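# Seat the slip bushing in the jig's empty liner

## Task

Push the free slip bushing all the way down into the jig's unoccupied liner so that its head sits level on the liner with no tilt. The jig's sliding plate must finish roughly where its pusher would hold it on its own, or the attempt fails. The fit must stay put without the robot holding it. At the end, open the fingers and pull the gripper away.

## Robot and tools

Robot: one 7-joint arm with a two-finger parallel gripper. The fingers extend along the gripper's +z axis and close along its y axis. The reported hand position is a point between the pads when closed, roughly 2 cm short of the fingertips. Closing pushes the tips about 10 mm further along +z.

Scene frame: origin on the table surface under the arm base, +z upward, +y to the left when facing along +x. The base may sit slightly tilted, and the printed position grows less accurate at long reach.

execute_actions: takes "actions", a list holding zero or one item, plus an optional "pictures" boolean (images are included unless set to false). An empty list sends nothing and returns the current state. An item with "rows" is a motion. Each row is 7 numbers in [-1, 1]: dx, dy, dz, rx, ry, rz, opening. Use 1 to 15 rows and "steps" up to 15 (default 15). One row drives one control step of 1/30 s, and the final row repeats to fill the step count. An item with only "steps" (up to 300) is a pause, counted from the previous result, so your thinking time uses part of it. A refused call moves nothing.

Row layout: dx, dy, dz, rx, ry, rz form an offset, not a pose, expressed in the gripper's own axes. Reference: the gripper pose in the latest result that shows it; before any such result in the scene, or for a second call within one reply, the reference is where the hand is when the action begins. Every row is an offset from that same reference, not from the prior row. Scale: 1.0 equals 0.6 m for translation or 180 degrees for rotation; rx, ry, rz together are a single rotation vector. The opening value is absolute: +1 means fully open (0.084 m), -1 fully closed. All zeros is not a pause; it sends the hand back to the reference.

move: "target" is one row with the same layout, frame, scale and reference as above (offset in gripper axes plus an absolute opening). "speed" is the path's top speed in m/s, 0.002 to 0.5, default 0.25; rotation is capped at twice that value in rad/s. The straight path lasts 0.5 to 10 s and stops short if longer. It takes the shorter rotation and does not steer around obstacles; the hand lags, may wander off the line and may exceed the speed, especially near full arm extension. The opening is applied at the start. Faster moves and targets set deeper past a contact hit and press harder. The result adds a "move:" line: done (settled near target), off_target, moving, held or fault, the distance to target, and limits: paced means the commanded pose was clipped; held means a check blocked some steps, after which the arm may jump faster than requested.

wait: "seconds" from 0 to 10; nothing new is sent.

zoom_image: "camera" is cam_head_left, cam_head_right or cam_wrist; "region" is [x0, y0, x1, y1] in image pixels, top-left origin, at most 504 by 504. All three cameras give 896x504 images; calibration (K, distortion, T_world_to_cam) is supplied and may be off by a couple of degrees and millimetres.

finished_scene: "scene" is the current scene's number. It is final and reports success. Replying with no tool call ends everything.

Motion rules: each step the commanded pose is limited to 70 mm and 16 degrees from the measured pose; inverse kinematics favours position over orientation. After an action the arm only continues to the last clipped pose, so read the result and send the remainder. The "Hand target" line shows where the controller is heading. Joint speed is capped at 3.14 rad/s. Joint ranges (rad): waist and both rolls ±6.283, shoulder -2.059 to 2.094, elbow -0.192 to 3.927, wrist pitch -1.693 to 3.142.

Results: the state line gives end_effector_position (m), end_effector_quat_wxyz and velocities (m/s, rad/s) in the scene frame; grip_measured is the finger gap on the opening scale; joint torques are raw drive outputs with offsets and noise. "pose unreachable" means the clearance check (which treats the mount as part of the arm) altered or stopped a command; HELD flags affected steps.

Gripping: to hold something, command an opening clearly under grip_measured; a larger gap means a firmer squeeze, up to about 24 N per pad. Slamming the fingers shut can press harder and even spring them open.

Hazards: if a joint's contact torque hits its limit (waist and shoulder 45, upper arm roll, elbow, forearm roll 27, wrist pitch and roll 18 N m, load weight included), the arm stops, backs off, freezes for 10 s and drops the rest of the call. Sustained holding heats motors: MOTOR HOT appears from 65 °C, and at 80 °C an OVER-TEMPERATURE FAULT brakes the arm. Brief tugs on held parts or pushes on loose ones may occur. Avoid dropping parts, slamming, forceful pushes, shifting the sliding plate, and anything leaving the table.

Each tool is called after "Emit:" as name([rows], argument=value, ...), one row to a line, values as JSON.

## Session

Emit:
execute_actions(actions=[])

Scene clock: 0.00 s of 4200.00 s.
end_effector_position=(+0.2963, +0.0691, +0.3924) grip_measured=+1.00 end_effector_quat_wxyz=(+0.117, +0.754, -0.642, +0.080) end_effector_velocity=(-0.000, -0.000, +0.000) end_effector_angular_velocity=(+0.000, +0.001, +0.000)
Joint positions: [-0.486 -0.244  1.742  1.014 -0.395  1.729  2.689  0.084]
Joint velocities: [0.    0.001 0.    0.    0.    0.001 0.    0.   ]
Joint torques (N m, as the arm reports them, + toward a larger angle): no reading
Motor temperatures (°C, as the motors report them): [34 31 37 37 30 37 37]
Hand target: +0.296, +0.069, +0.392; +0.117, +0.754, -0.642, +0.080
camera_calibration (this result's frames):
cam_wrist: T_world_to_cam=[[-0.987107, -0.144088, 0.0696969, 0.311891], [-0.157635, 0.950652, -0.267229, 0.150184], [-0.0277531, -0.27477, -0.961109, 0.532096], [0, 0, 0, 1]] pos_world=[0.346312, 0.0483708, 0.529798]

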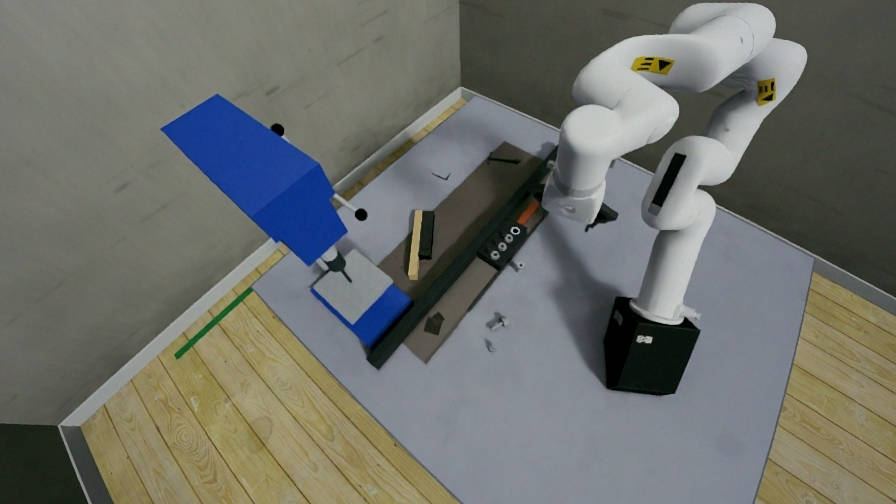

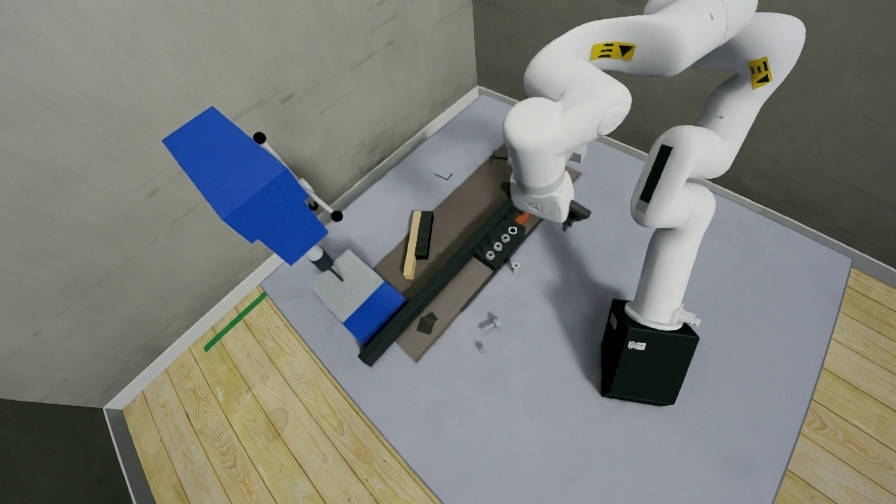

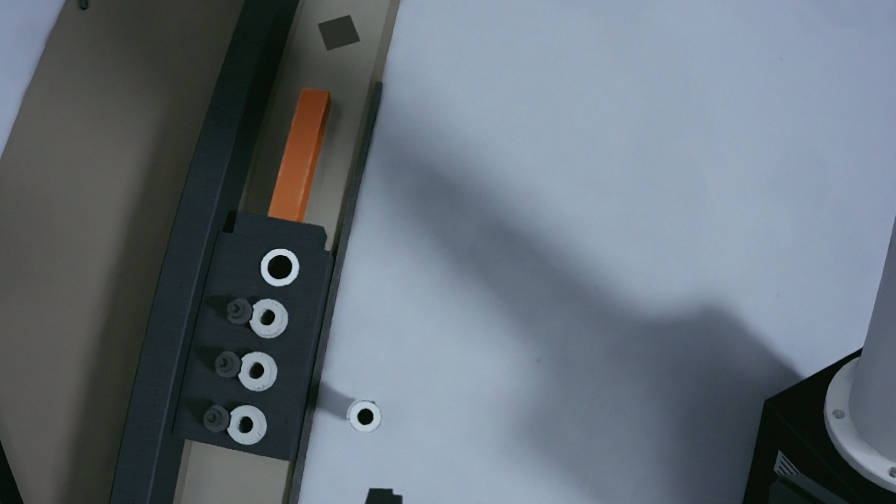

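Emit:
zoom_image(camera="cam_head_left", region=[460, 220, 560, 360])

Emit:
zoom_image(camera="cam_wrist", region=[240, 340, 440, 500])

Region (460, 220, 560, 360) of cam_head_left's 896x504 image, scaled by 3.600, with more detail than that image has; it fills the left 360 columns of this view, and the rest is white.

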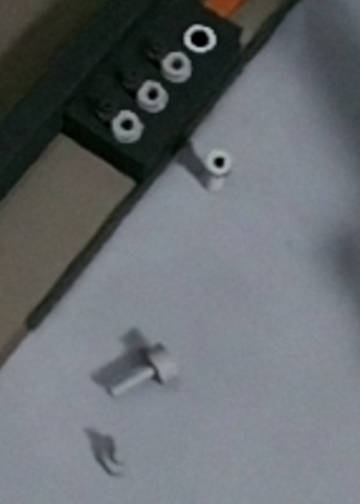

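Region (240, 340, 440, 500) of cam_wrist's 896x504 image, scaled by 2.520, with more detail than that image has; it fills the top 403 rows of this view, and the rest is white.

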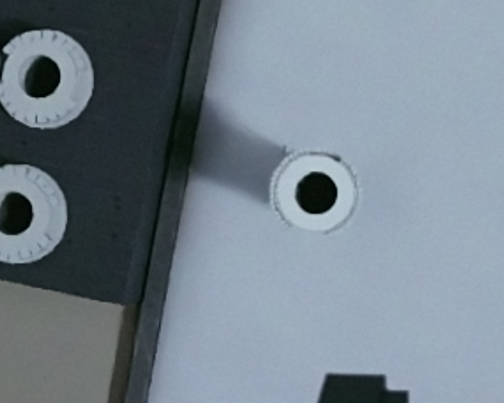

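Emit:
zoom_image(camera="cam_head_left", region=[500, 250, 540, 290])

Emit:
zoom_image(camera="cam_head_right", region=[495, 250, 535, 290])

Emit:
zoom_image(camera="cam_wrist", region=[310, 370, 400, 450])

Region (500, 250, 540, 290) of cam_head_left's 896x504 image, scaled by 12.600, with more detail than that image has.

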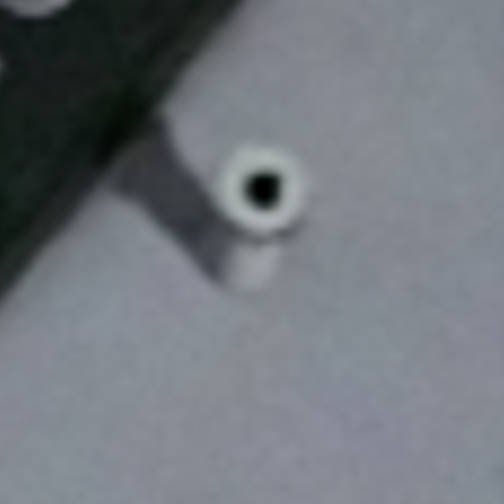

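Region (495, 250, 535, 290) of cam_head_right's 896x504 image, scaled by 12.600, with more detail than that image has.

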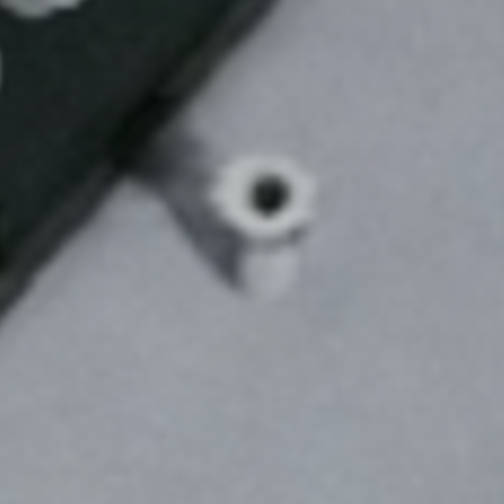

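Region (310, 370, 400, 450) of cam_wrist's 896x504 image, scaled by 5.600, with more detail than that image has.

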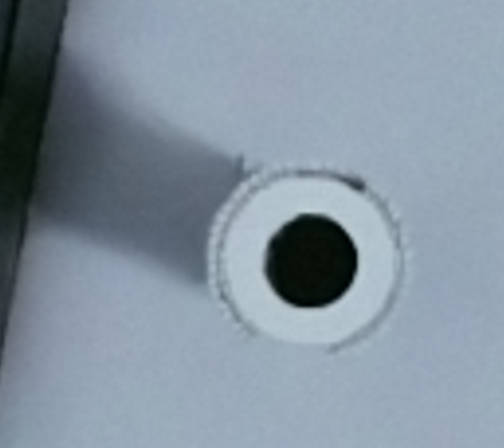

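Emit:
move(target=[-0.04,-0.148,0.398,0.0226,-0.0863,0,0.2], speed=0.3)

Scene clock: 4.23 s of 4200.00 s.
end_effector_position=(+0.3737, +0.0391, +0.1508) grip_measured=+0.19 end_effector_quat_wxyz=(+0.002, +0.761, -0.649, +0.000) end_effector_velocity=(-0.000, -0.001, -0.002) end_effector_angular_velocity=(+0.002, +0.001, -0.001)
Joint positions: [-0.541 -0.164  1.156  0.518 -0.86   0.827  2.646  0.052]
Joint velocities: [-0.003 -0.002 -0.004 -0.005 -0.004 -0.009 -0.    -0.   ]
Joint torques (N m, as the arm reports them, + toward a larger angle): [ 10.82 -11.14   7.83  13.38  -0.02  -1.73   0.18]
Motor temperatures (°C, as the motors report them): [34 31 38 37 30 38 37]
Hand target: +0.374, +0.039, +0.150; +0.002, +0.761, -0.649, +0.000
Off the commanded pose: 0.001 m, 0 deg.
move: done
camera_calibration (this result's frames):
cam_wrist: T_world_to_cam=[[-0.988231, -0.152964, 0.000778009, 0.411958], [-0.152963, 0.988231, 0.00125776, 0.0826601], [-0.000961245, 0.00112395, -0.999999, 0.278807], [0, 0, 0, 1]] pos_world=[0.420021, -0.0189861, 0.278382]

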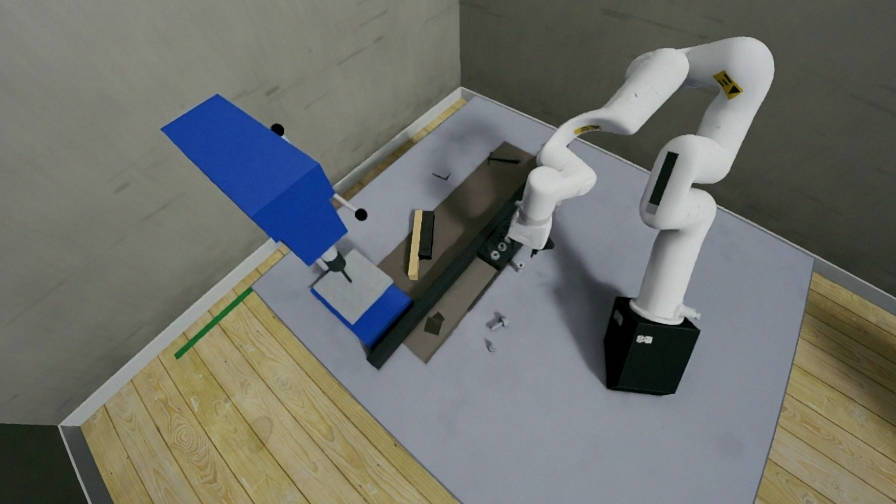

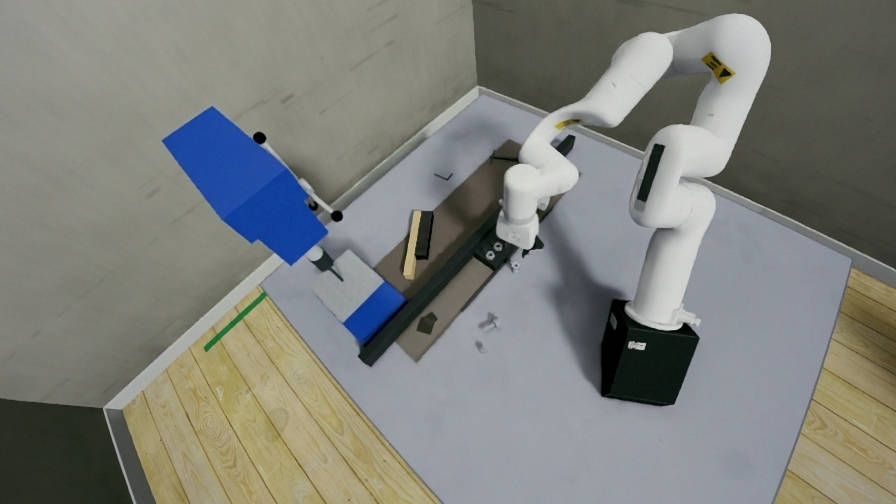

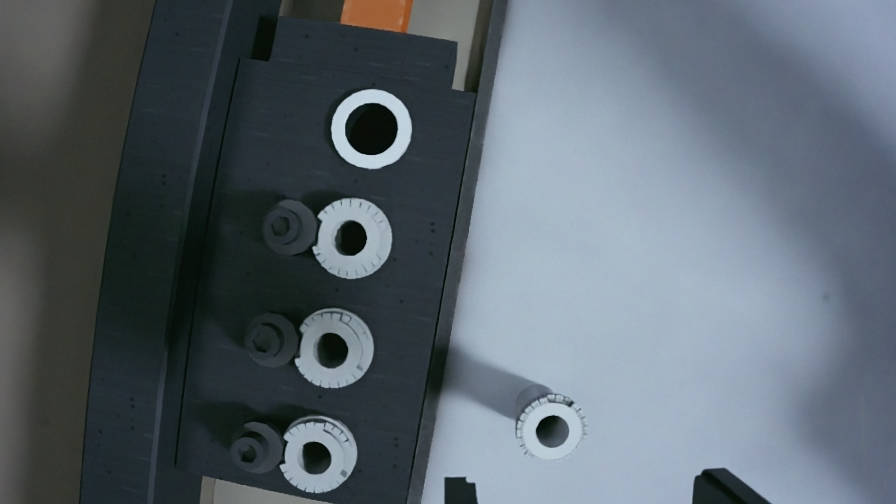

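Emit:
move(target=[0.003,-0.002,0.138,0,0,0,0.2], speed=0.15)

Emit:
zoom_image(camera="cam_head_left", region=[495, 225, 555, 285])

Scene clock: 6.27 s of 4200.00 s.
end_effector_position=(+0.3753, +0.0374, +0.0685) grip_measured=+0.19 end_effector_quat_wxyz=(+0.002, +0.761, -0.648, +0.001) end_effector_velocity=(-0.001, -0.003, -0.003) end_effector_angular_velocity=(-0.012, +0.006, -0.006)
Joint positions: [-0.619  0.287  1.051  0.575 -1.412  0.996  2.943  0.052]
Joint velocities: [ 0.004  0.007 -0.01   0.003 -0.004  0.013  0.005 -0.   ]
Joint torques (N m, as the arm reports them, + toward a larger angle): [ 12.23 -15.    11.4    5.44  -0.05  -1.74   0.11]
Motor temperatures (°C, as the motors report them): [34 31 38 38 30 38 37]
Hand target: +0.375, +0.037, +0.068; +0.002, +0.761, -0.648, +0.001
Off the commanded pose: 0.001 m, 0 deg.
move: done
camera_calibration (this result's frames):
cam_wrist: T_world_to_cam=[[-0.98808, -0.153941, -0.000192674, 0.413392], [-0.153942, 0.988079, 0.00115274, 0.0850955], [0.0000129238, 0.00116866, -0.999999, 0.19616], [0, 0, 0, 1]] pos_world=[0.421561, -0.0206723, 0.196141]

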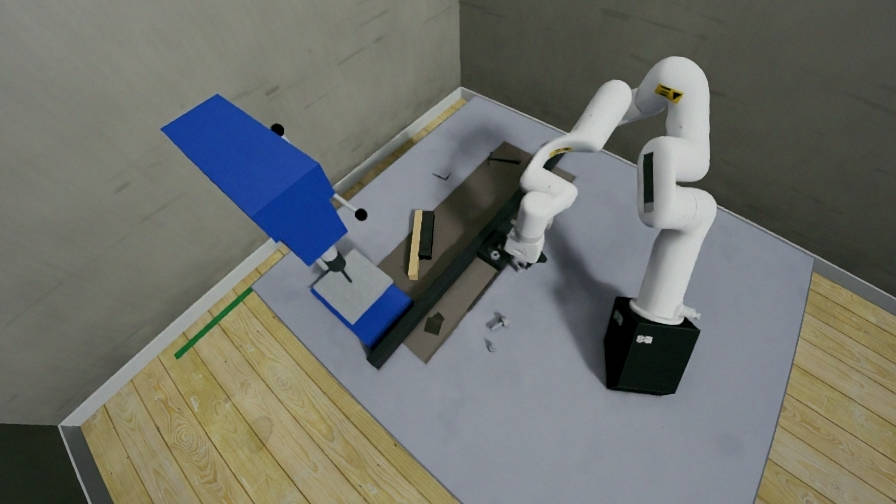

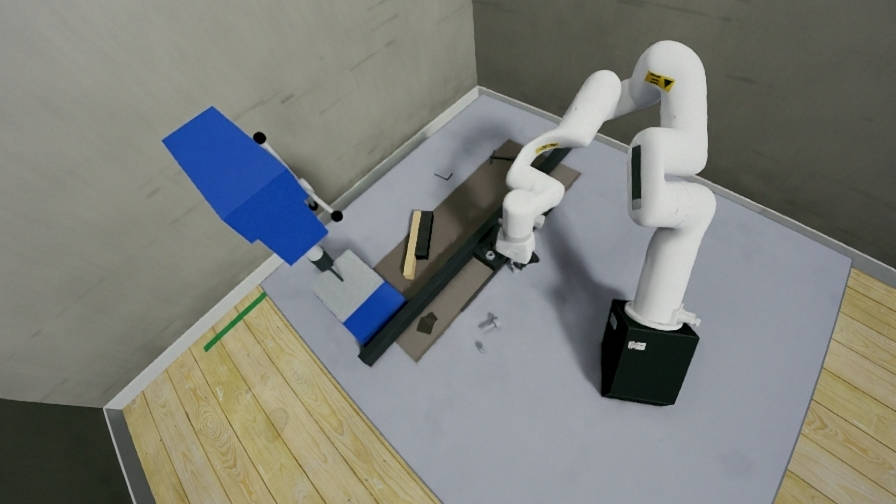

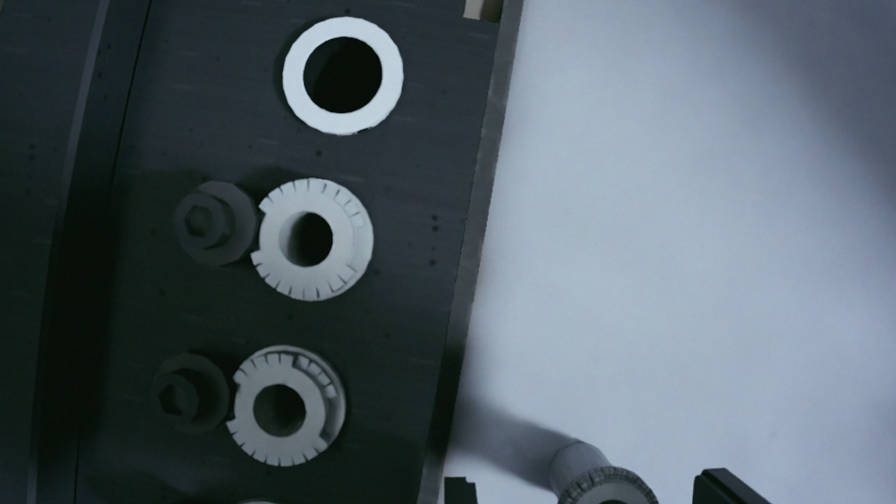

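Region (495, 225, 555, 285) of cam_head_left's 896x504 image, scaled by 8.400, with more detail than that image has.

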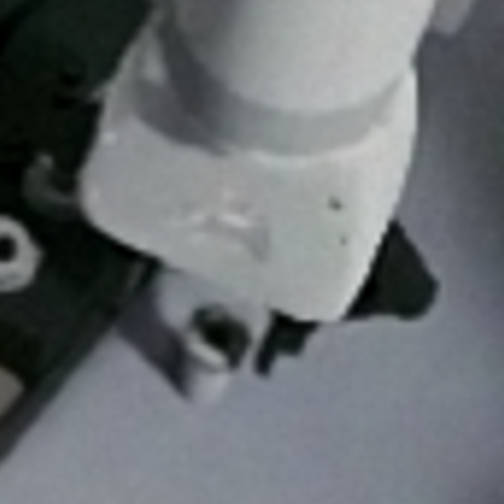

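Emit:
move(target=[0,0.004,0.023,0,0,0,-0.1], speed=0.03)

Emit:
move(target=[0,0,0,0,0,0,-0.9])

Scene clock: 7.87 s of 4200.00 s.
end_effector_position=(+0.3729, +0.0367, +0.0546) grip_measured=-0.11 end_effector_quat_wxyz=(+0.002, +0.761, -0.648, +0.001) end_effector_velocity=(-0.000, +0.001, +0.001) end_effector_angular_velocity=(+0.002, -0.002, +0.004)
Joint positions: [-0.611  0.334  1.01   0.58  -1.476  1.008  2.97   0.039]
Joint velocities: [ 0.003 -0.001  0.002 -0.002  0.    -0.001 -0.    -0.   ]
Joint torques (N m, as the arm reports them, + toward a larger angle): [ 12.18 -15.1   11.57   4.49  -0.02  -1.78   0.23]
Motor temperatures (°C, as the motors report them): [34 31 38 38 30 38 37]
Hand target: +0.373, +0.037, +0.055; +0.002, +0.761, -0.648, +0.001
Off the commanded pose: 0.000 m, 0 deg.
move: done
camera_calibration (this result's frames):
cam_wrist: T_world_to_cam=[[-0.988124, -0.153658, 0.000198551, 0.410913], [-0.153658, 0.988124, 0.000844891, 0.0852729], [-0.000326017, 0.000804348, -1, 0.182345], [0, 0, 0, 1]] pos_world=[0.419195, -0.0212667, 0.182191]

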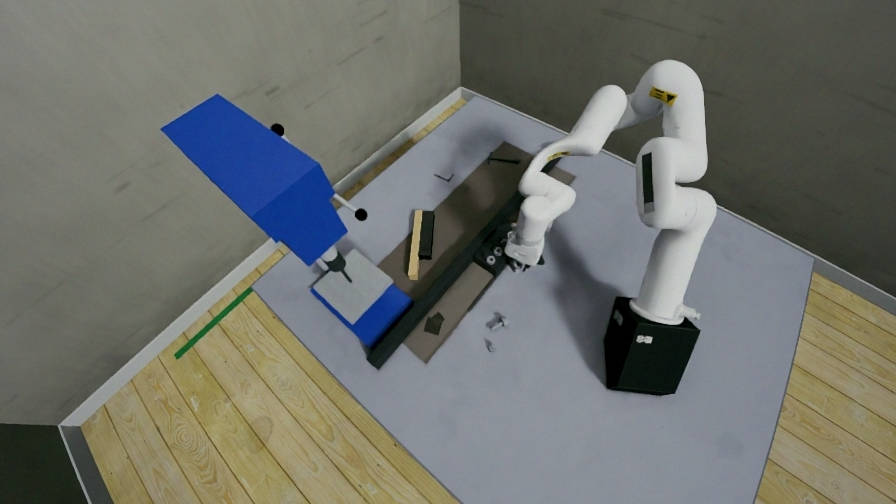

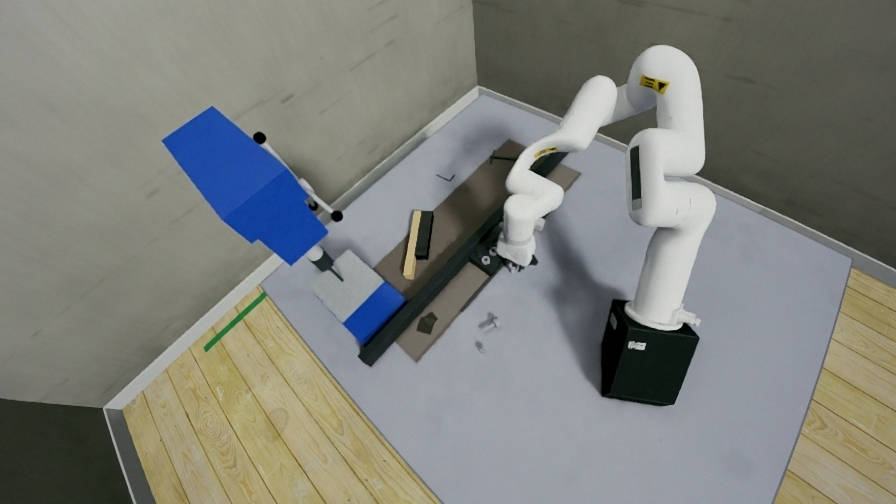

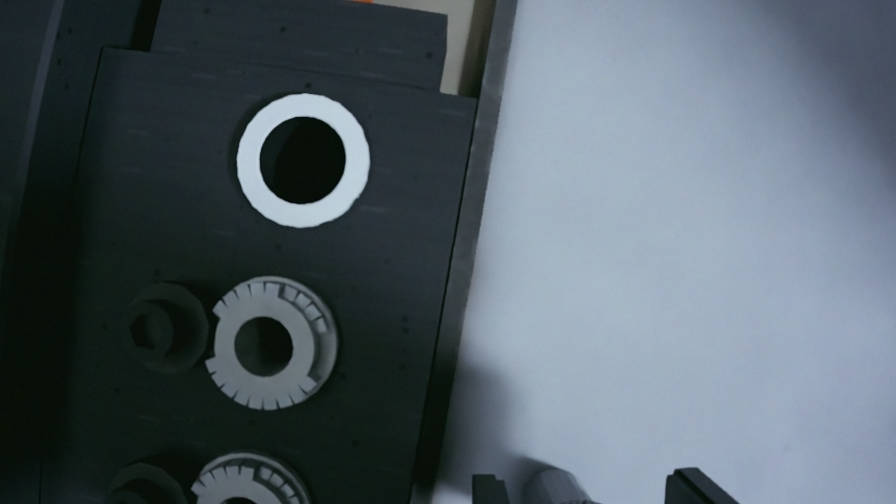

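Scene clock: 8.37 s of 4200.00 s.
end_effector_position=(+0.3729, +0.0368, +0.0546) grip_measured=-0.42 end_effector_quat_wxyz=(+0.002, +0.761, -0.648, +0.001) end_effector_velocity=(-0.000, -0.000, +0.000) end_effector_angular_velocity=(-0.001, -0.000, +0.001)
Joint positions: [-0.611  0.334  1.01   0.58  -1.476  1.008  2.97   0.026]
Joint velocities: [ 0.    -0.001  0.    -0.001 -0.     0.    -0.    -0.   ]
Joint torques (N m, as the arm reports them, + toward a larger angle): [ 12.1  -15.21  11.25   4.36   0.08  -1.64   0.19]
Motor temperatures (°C, as the motors report them): [34 31 38 38 30 38 37]
Hand target: +0.373, +0.037, +0.055; +0.002, +0.761, -0.648, +0.001
Off the commanded pose: 0.000 m, 0 deg.
move: done
camera_calibration (this result's frames):
cam_wrist: T_world_to_cam=[[-0.988115, -0.153714, 0.000103626, 0.410938], [-0.153714, 0.988115, 0.000916624, 0.0852504], [-0.000243292, 0.000889801, -1, 0.182349], [0, 0, 0, 1]] pos_world=[0.419203, -0.0212325, 0.182228]

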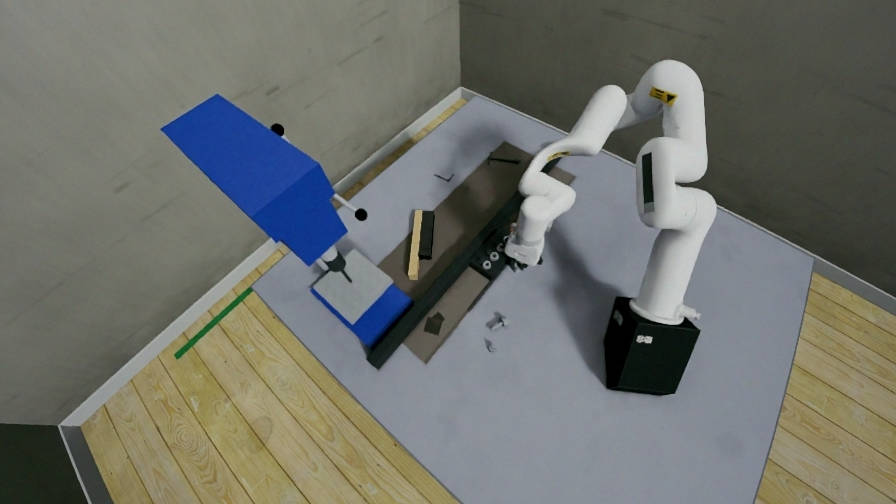

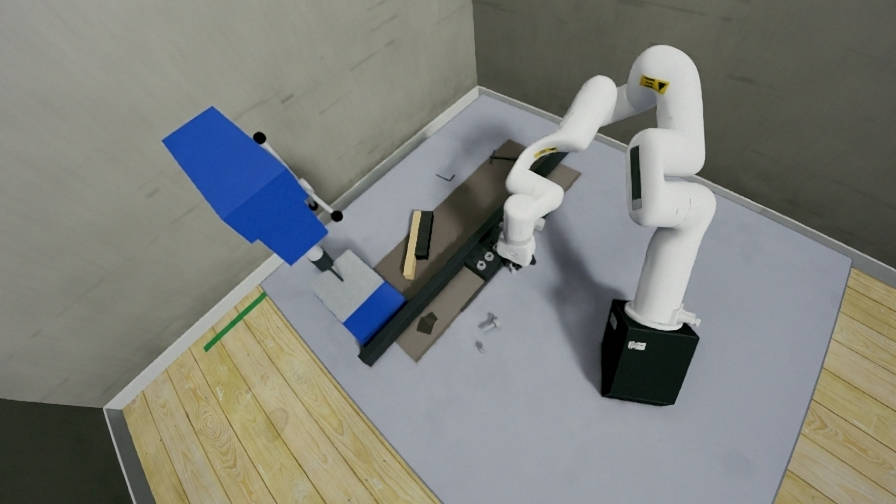

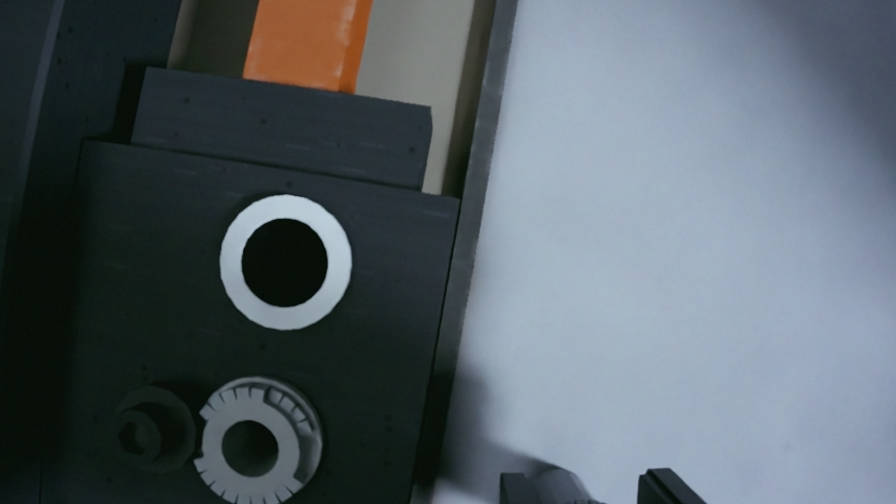

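Emit:
execute_actions(actions=[])

Emit:
move(target=[0,0,-0.14,0,0,0,-0.9], speed=0.1)

Scene clock: 10.07 s of 4200.00 s.
end_effector_position=(+0.3729, +0.0367, +0.0546) grip_measured=-0.42 end_effector_quat_wxyz=(+0.002, +0.761, -0.648, +0.001) end_effector_velocity=(+0.001, -0.001, -0.000) end_effector_angular_velocity=(-0.002, -0.001, -0.003)
Joint positions: [-0.611  0.334  1.01   0.58  -1.476  1.008  2.97   0.026]
Joint velocities: [-0.001 -0.002 -0.     0.001  0.    -0.001 -0.    -0.   ]
Joint torques (N m, as the arm reports them, + toward a larger angle): [ 11.76 -14.95  11.02   4.22  -0.09  -1.55   0.11]
Motor temperatures (°C, as the motors report them): [34 31 38 37 30 38 37]
Hand target: +0.373, +0.037, +0.055; +0.002, +0.761, -0.648, +0.001
Off the commanded pose: 0.000 m, 0 deg.
Steps of this call (steps 1 to 51: nothing new was sent). Readings (end_effector_position):
1: (+0.3729, +0.0368, +0.0546)
2: (+0.3729, +0.0368, +0.0546)
4: (+0.3729, +0.0368, +0.0546)
8: (+0.3729, +0.0368, +0.0546)
51: the state above
camera_calibration (this result's frames):
cam_wrist: T_world_to_cam=[[-0.988123, -0.153665, 0.000169659, 0.410924], [-0.153664, 0.988123, 0.000858253, 0.0852678], [-0.000299527, 0.000821989, -1, 0.182343], [0, 0, 0, 1]] pos_world=[0.419201, -0.0212604, 0.1822]

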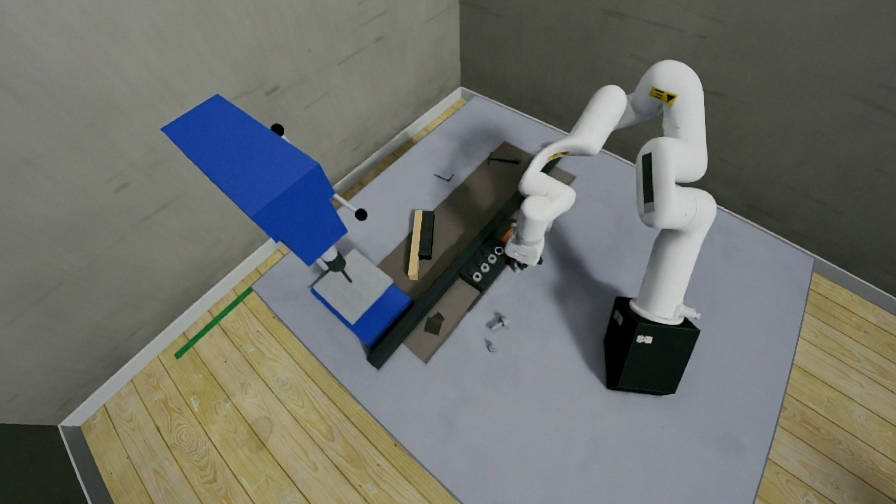

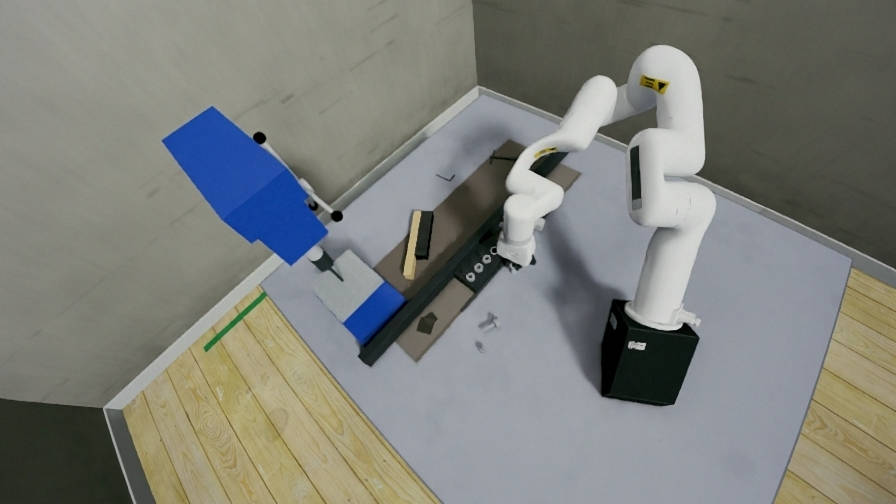

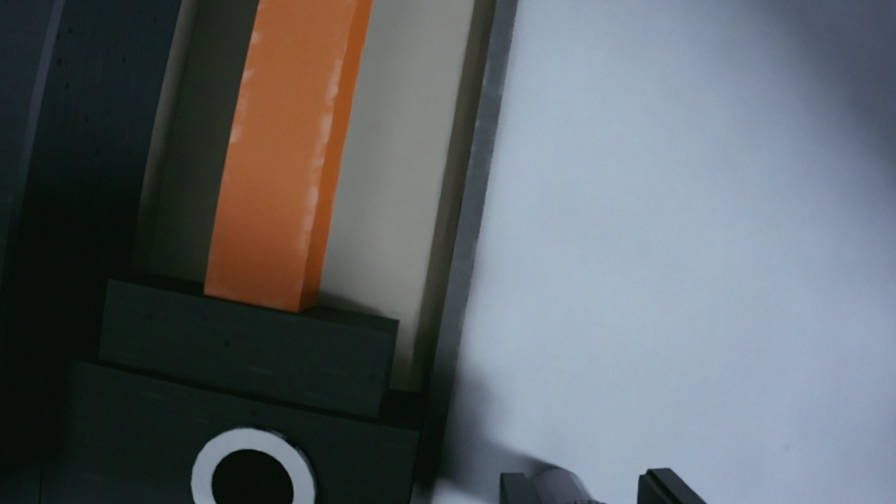

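Scene clock: 11.37 s of 4200.00 s.
end_effector_position=(+0.3728, +0.0369, +0.1382) grip_measured=-0.42 end_effector_quat_wxyz=(+0.002, +0.761, -0.649, +0.001) end_effector_velocity=(-0.001, +0.001, +0.001) end_effector_angular_velocity=(+0.011, +0.001, +0.005)
Joint positions: [-0.617 -0.126  1.199  0.514 -0.931  0.819  2.688  0.026]
Joint velocities: [ 0.013 -0.018 -0.015 -0.008  0.02  -0.022 -0.021 -0.   ]
Joint torques (N m, as the arm reports them, + toward a larger angle): [ 11.07 -10.68   8.13  12.69   0.06  -1.7    0.11]
Motor temperatures (°C, as the motors report them): [34 31 38 37 30 38 37]
Hand target: +0.373, +0.037, +0.138; +0.002, +0.761, -0.649, +0.001
Off the commanded pose: 0.001 m, 0 deg.
move: done
camera_calibration (this result's frames):
cam_wrist: T_world_to_cam=[[-0.988274, -0.152691, 0.000861892, 0.410766], [-0.15269, 0.988274, 0.000508928, 0.0847254], [-0.000929494, 0.000371357, -0.999999, 0.266184], [0, 0, 0, 1]] pos_world=[0.419134, -0.0211106, 0.265786]

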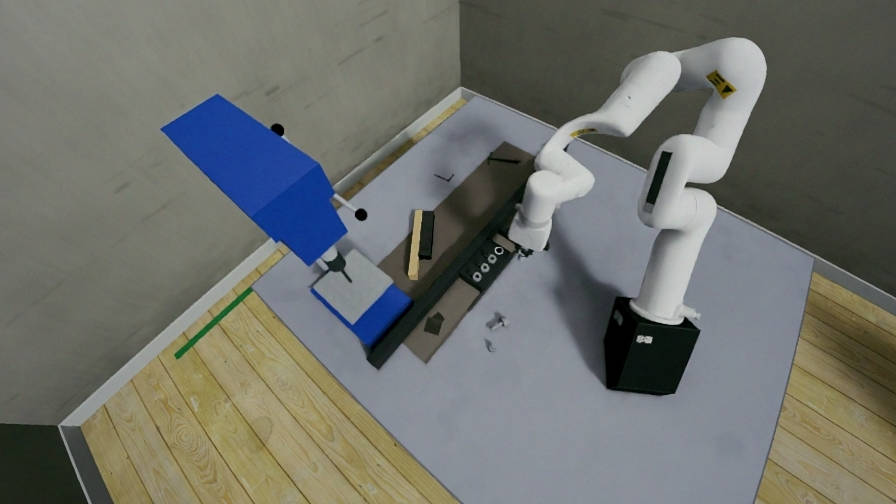

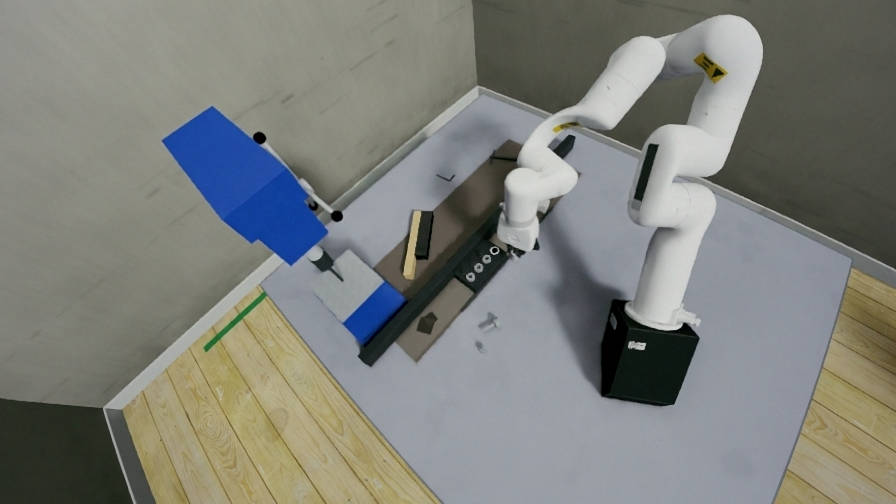

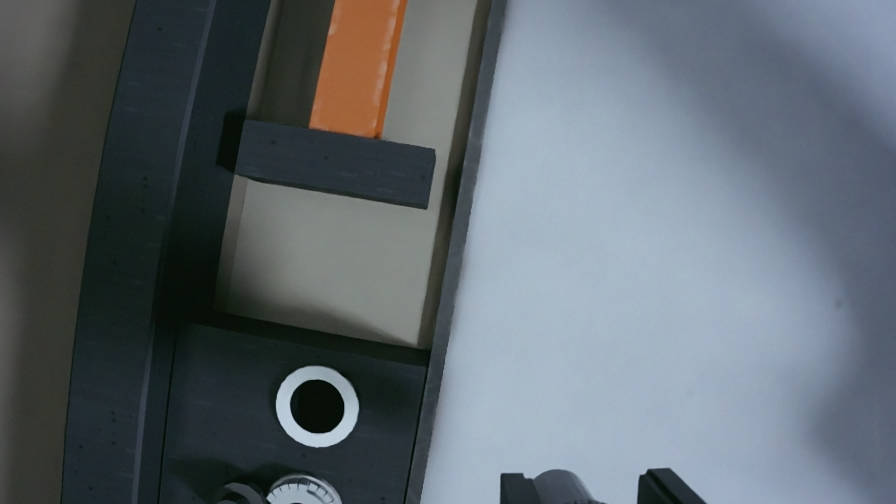

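Emit:
move(target=[-0.04,-0.14,0.03,0,0,0,-0.9], speed=0.1)

Scene clock: 13.67 s of 4200.00 s.
end_effector_position=(+0.4516, +0.0740, +0.1203) grip_measured=-0.42 end_effector_quat_wxyz=(+0.002, +0.761, -0.648, +0.001) end_effector_velocity=(+0.000, -0.000, -0.001) end_effector_angular_velocity=(-0.002, +0.003, -0.001)
Joint positions: [-0.454  0.435  1.074  0.855 -1.289  1.219  2.82   0.026]
Joint velocities: [ 0.002  0.004 -0.004  0.003 -0.001  0.002  0.     0.   ]
Joint torques (N m, as the arm reports them, + toward a larger angle): [ 15.07 -18.68  14.34   7.09  -0.05  -1.81   0.13]
Motor temperatures (°C, as the motors report them): [34 31 38 38 30 38 37]
Hand target: +0.452, +0.074, +0.120; +0.002, +0.761, -0.648, +0.001
Off the commanded pose: 0.001 m, 0 deg.
move: done
camera_calibration (this result's frames):
cam_wrist: T_world_to_cam=[[-0.988082, -0.15393, 0.000689886, 0.494364], [-0.15393, 0.988082, 0.0003929, 0.0606341], [-0.000742143, 0.000282023, -1, 0.248283], [0, 0, 0, 1]] pos_world=[0.49799, 0.016116, 0.247918]

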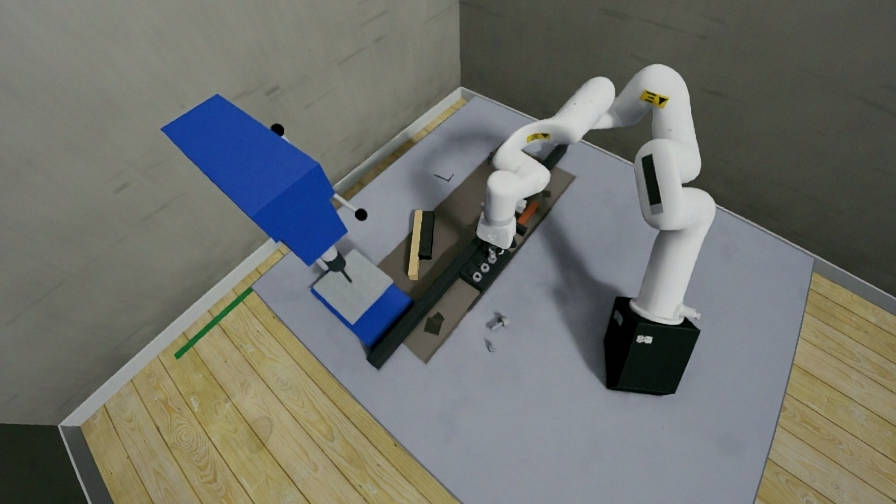

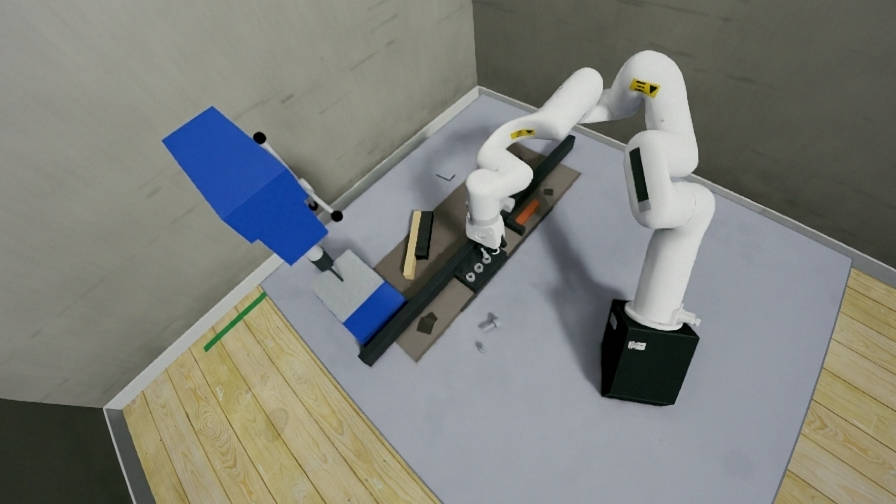

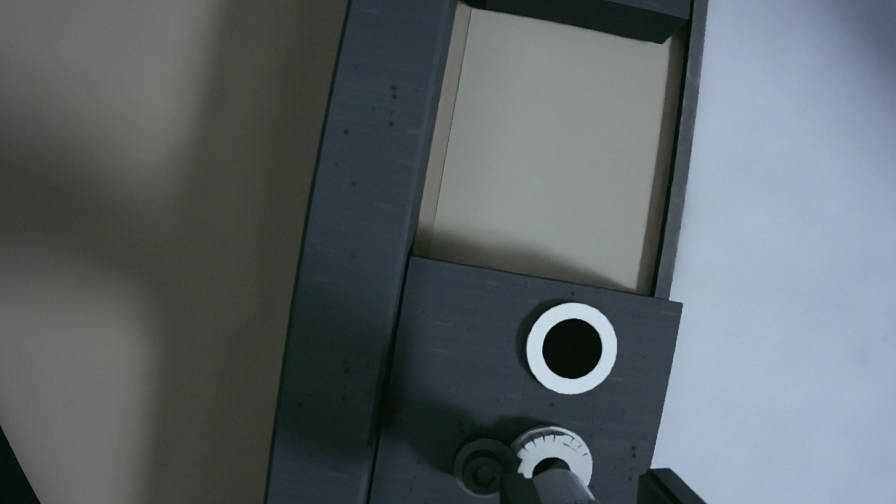

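Emit:
zoom_image(camera="cam_wrist", region=[430,290,730,504])

Emit:
move(target=[0.057,0.002,0.03,0,0,0,-0.9], speed=0.05)

Region (430, 290, 730, 504) of cam_wrist's 896x504 image, scaled by 1.680, with more detail than that image has; it fills the top 360 rows of this view, and the rest is white.

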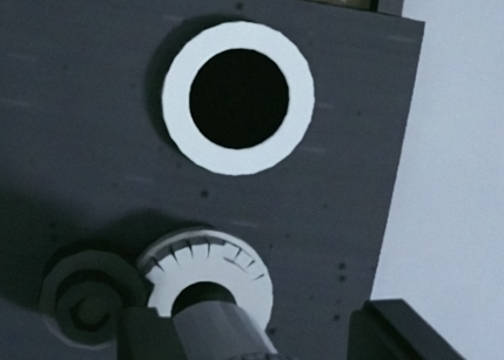

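Scene clock: 15.50 s of 4200.00 s.
end_effector_position=(+0.4559, +0.0403, +0.1025) grip_measured=-0.42 end_effector_quat_wxyz=(+0.002, +0.761, -0.648, +0.001) end_effector_velocity=(-0.000, +0.002, +0.001) end_effector_angular_velocity=(+0.004, -0.002, +0.004)
Joint positions: [-0.579  0.353  1.09   0.804 -1.294  1.124  2.756  0.026]
Joint velocities: [-0.001 -0.001  0.003 -0.002  0.    -0.004 -0.002 -0.   ]
Joint torques (N m, as the arm reports them, + toward a larger angle): [ 14.16 -18.14  13.48   7.32  -0.04  -1.67   0.21]
Motor temperatures (°C, as the motors report them): [34 31 39 38 30 38 37]
Hand target: +0.456, +0.040, +0.102; +0.002, +0.761, -0.648, +0.001
Off the commanded pose: 0.000 m, 0 deg.
move: done
camera_calibration (this result's frames):
cam_wrist: T_world_to_cam=[[-0.988059, -0.154074, 0.000496634, 0.493455], [-0.154074, 0.988059, 0.000735735, 0.0946504], [-0.000604062, 0.000650432, -1, 0.230486], [0, 0, 0, 1]] pos_world=[0.502286, -0.0176413, 0.230171]

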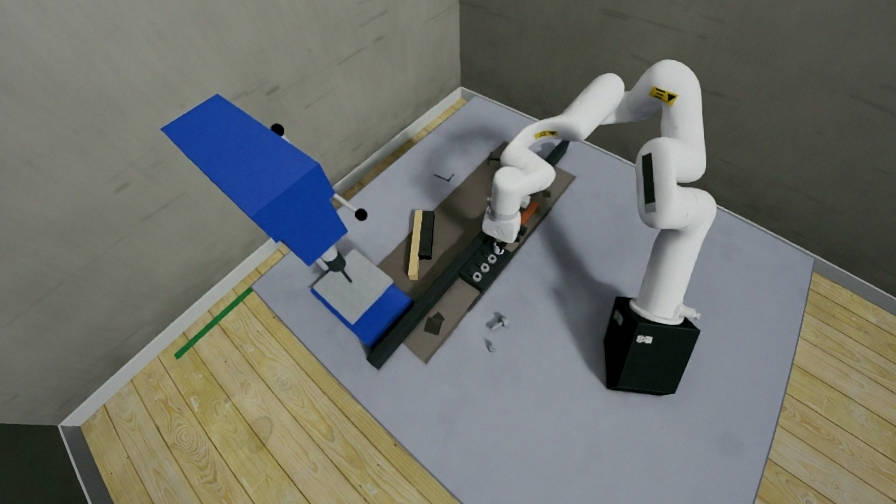

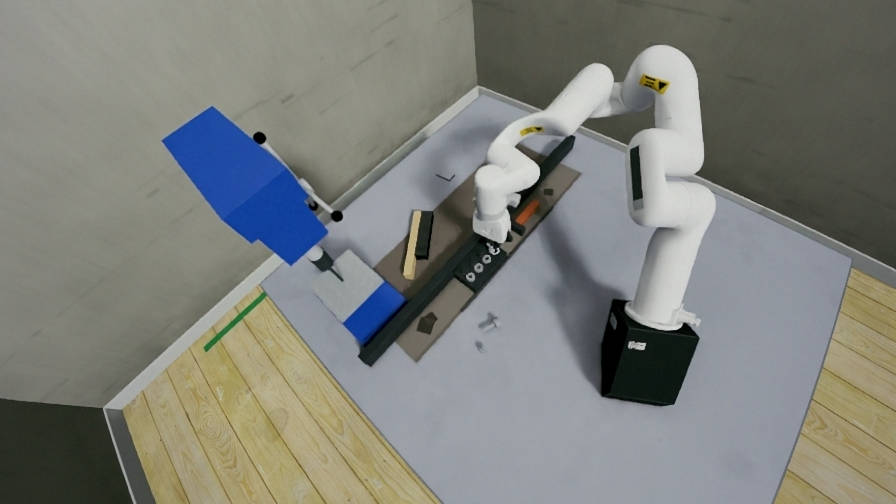

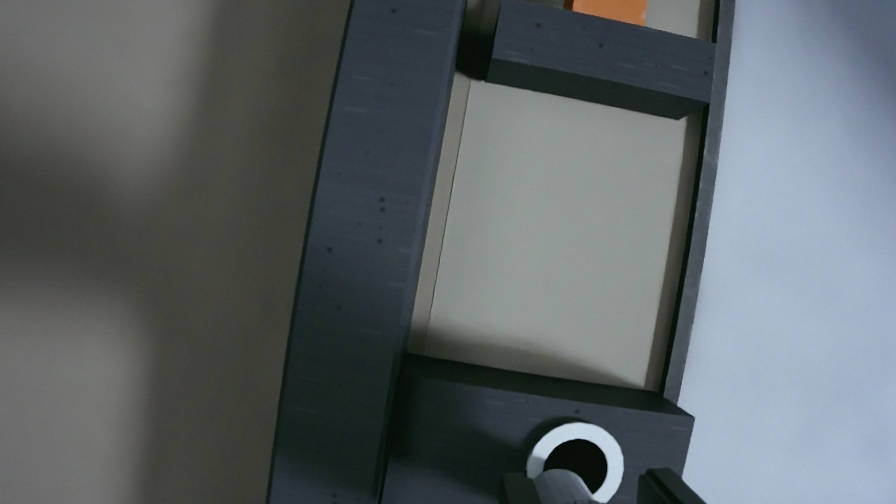

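Emit:
zoom_image(camera="cam_wrist", region=[500,400,700,504])

Emit:
zoom_image(camera="cam_head_left", region=[470,220,530,270])

Emit:
zoom_image(camera="cam_head_right", region=[465,225,525,275])

Region (500, 400, 700, 504) of cam_wrist's 896x504 image, scaled by 2.520, with more detail than that image has; it fills the top 262 rows of this view, and the rest is white.

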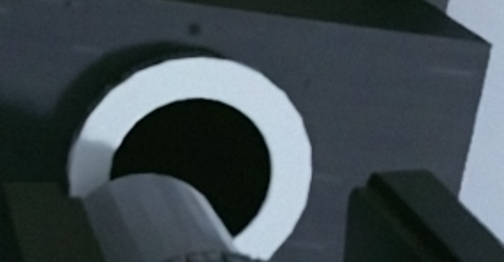

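Region (470, 220, 530, 270) of cam_head_left's 896x504 image, scaled by 8.400, with more detail than that image has.

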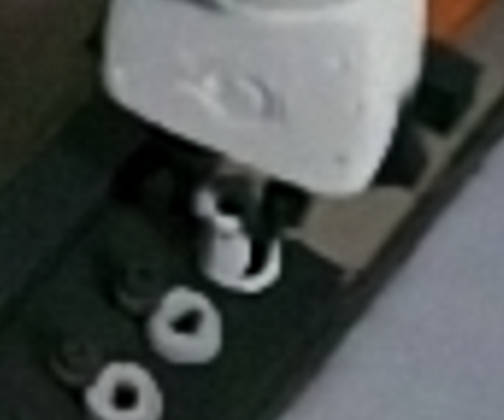

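Region (465, 225, 525, 275) of cam_head_right's 896x504 image, scaled by 8.400, with more detail than that image has.

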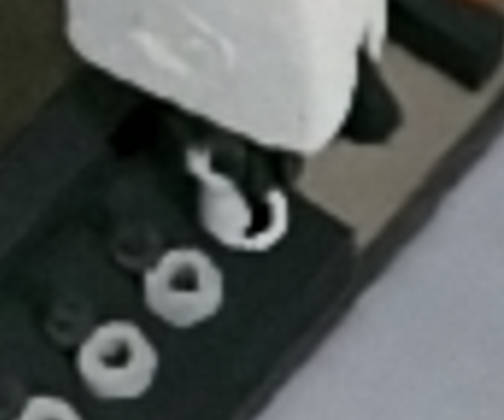

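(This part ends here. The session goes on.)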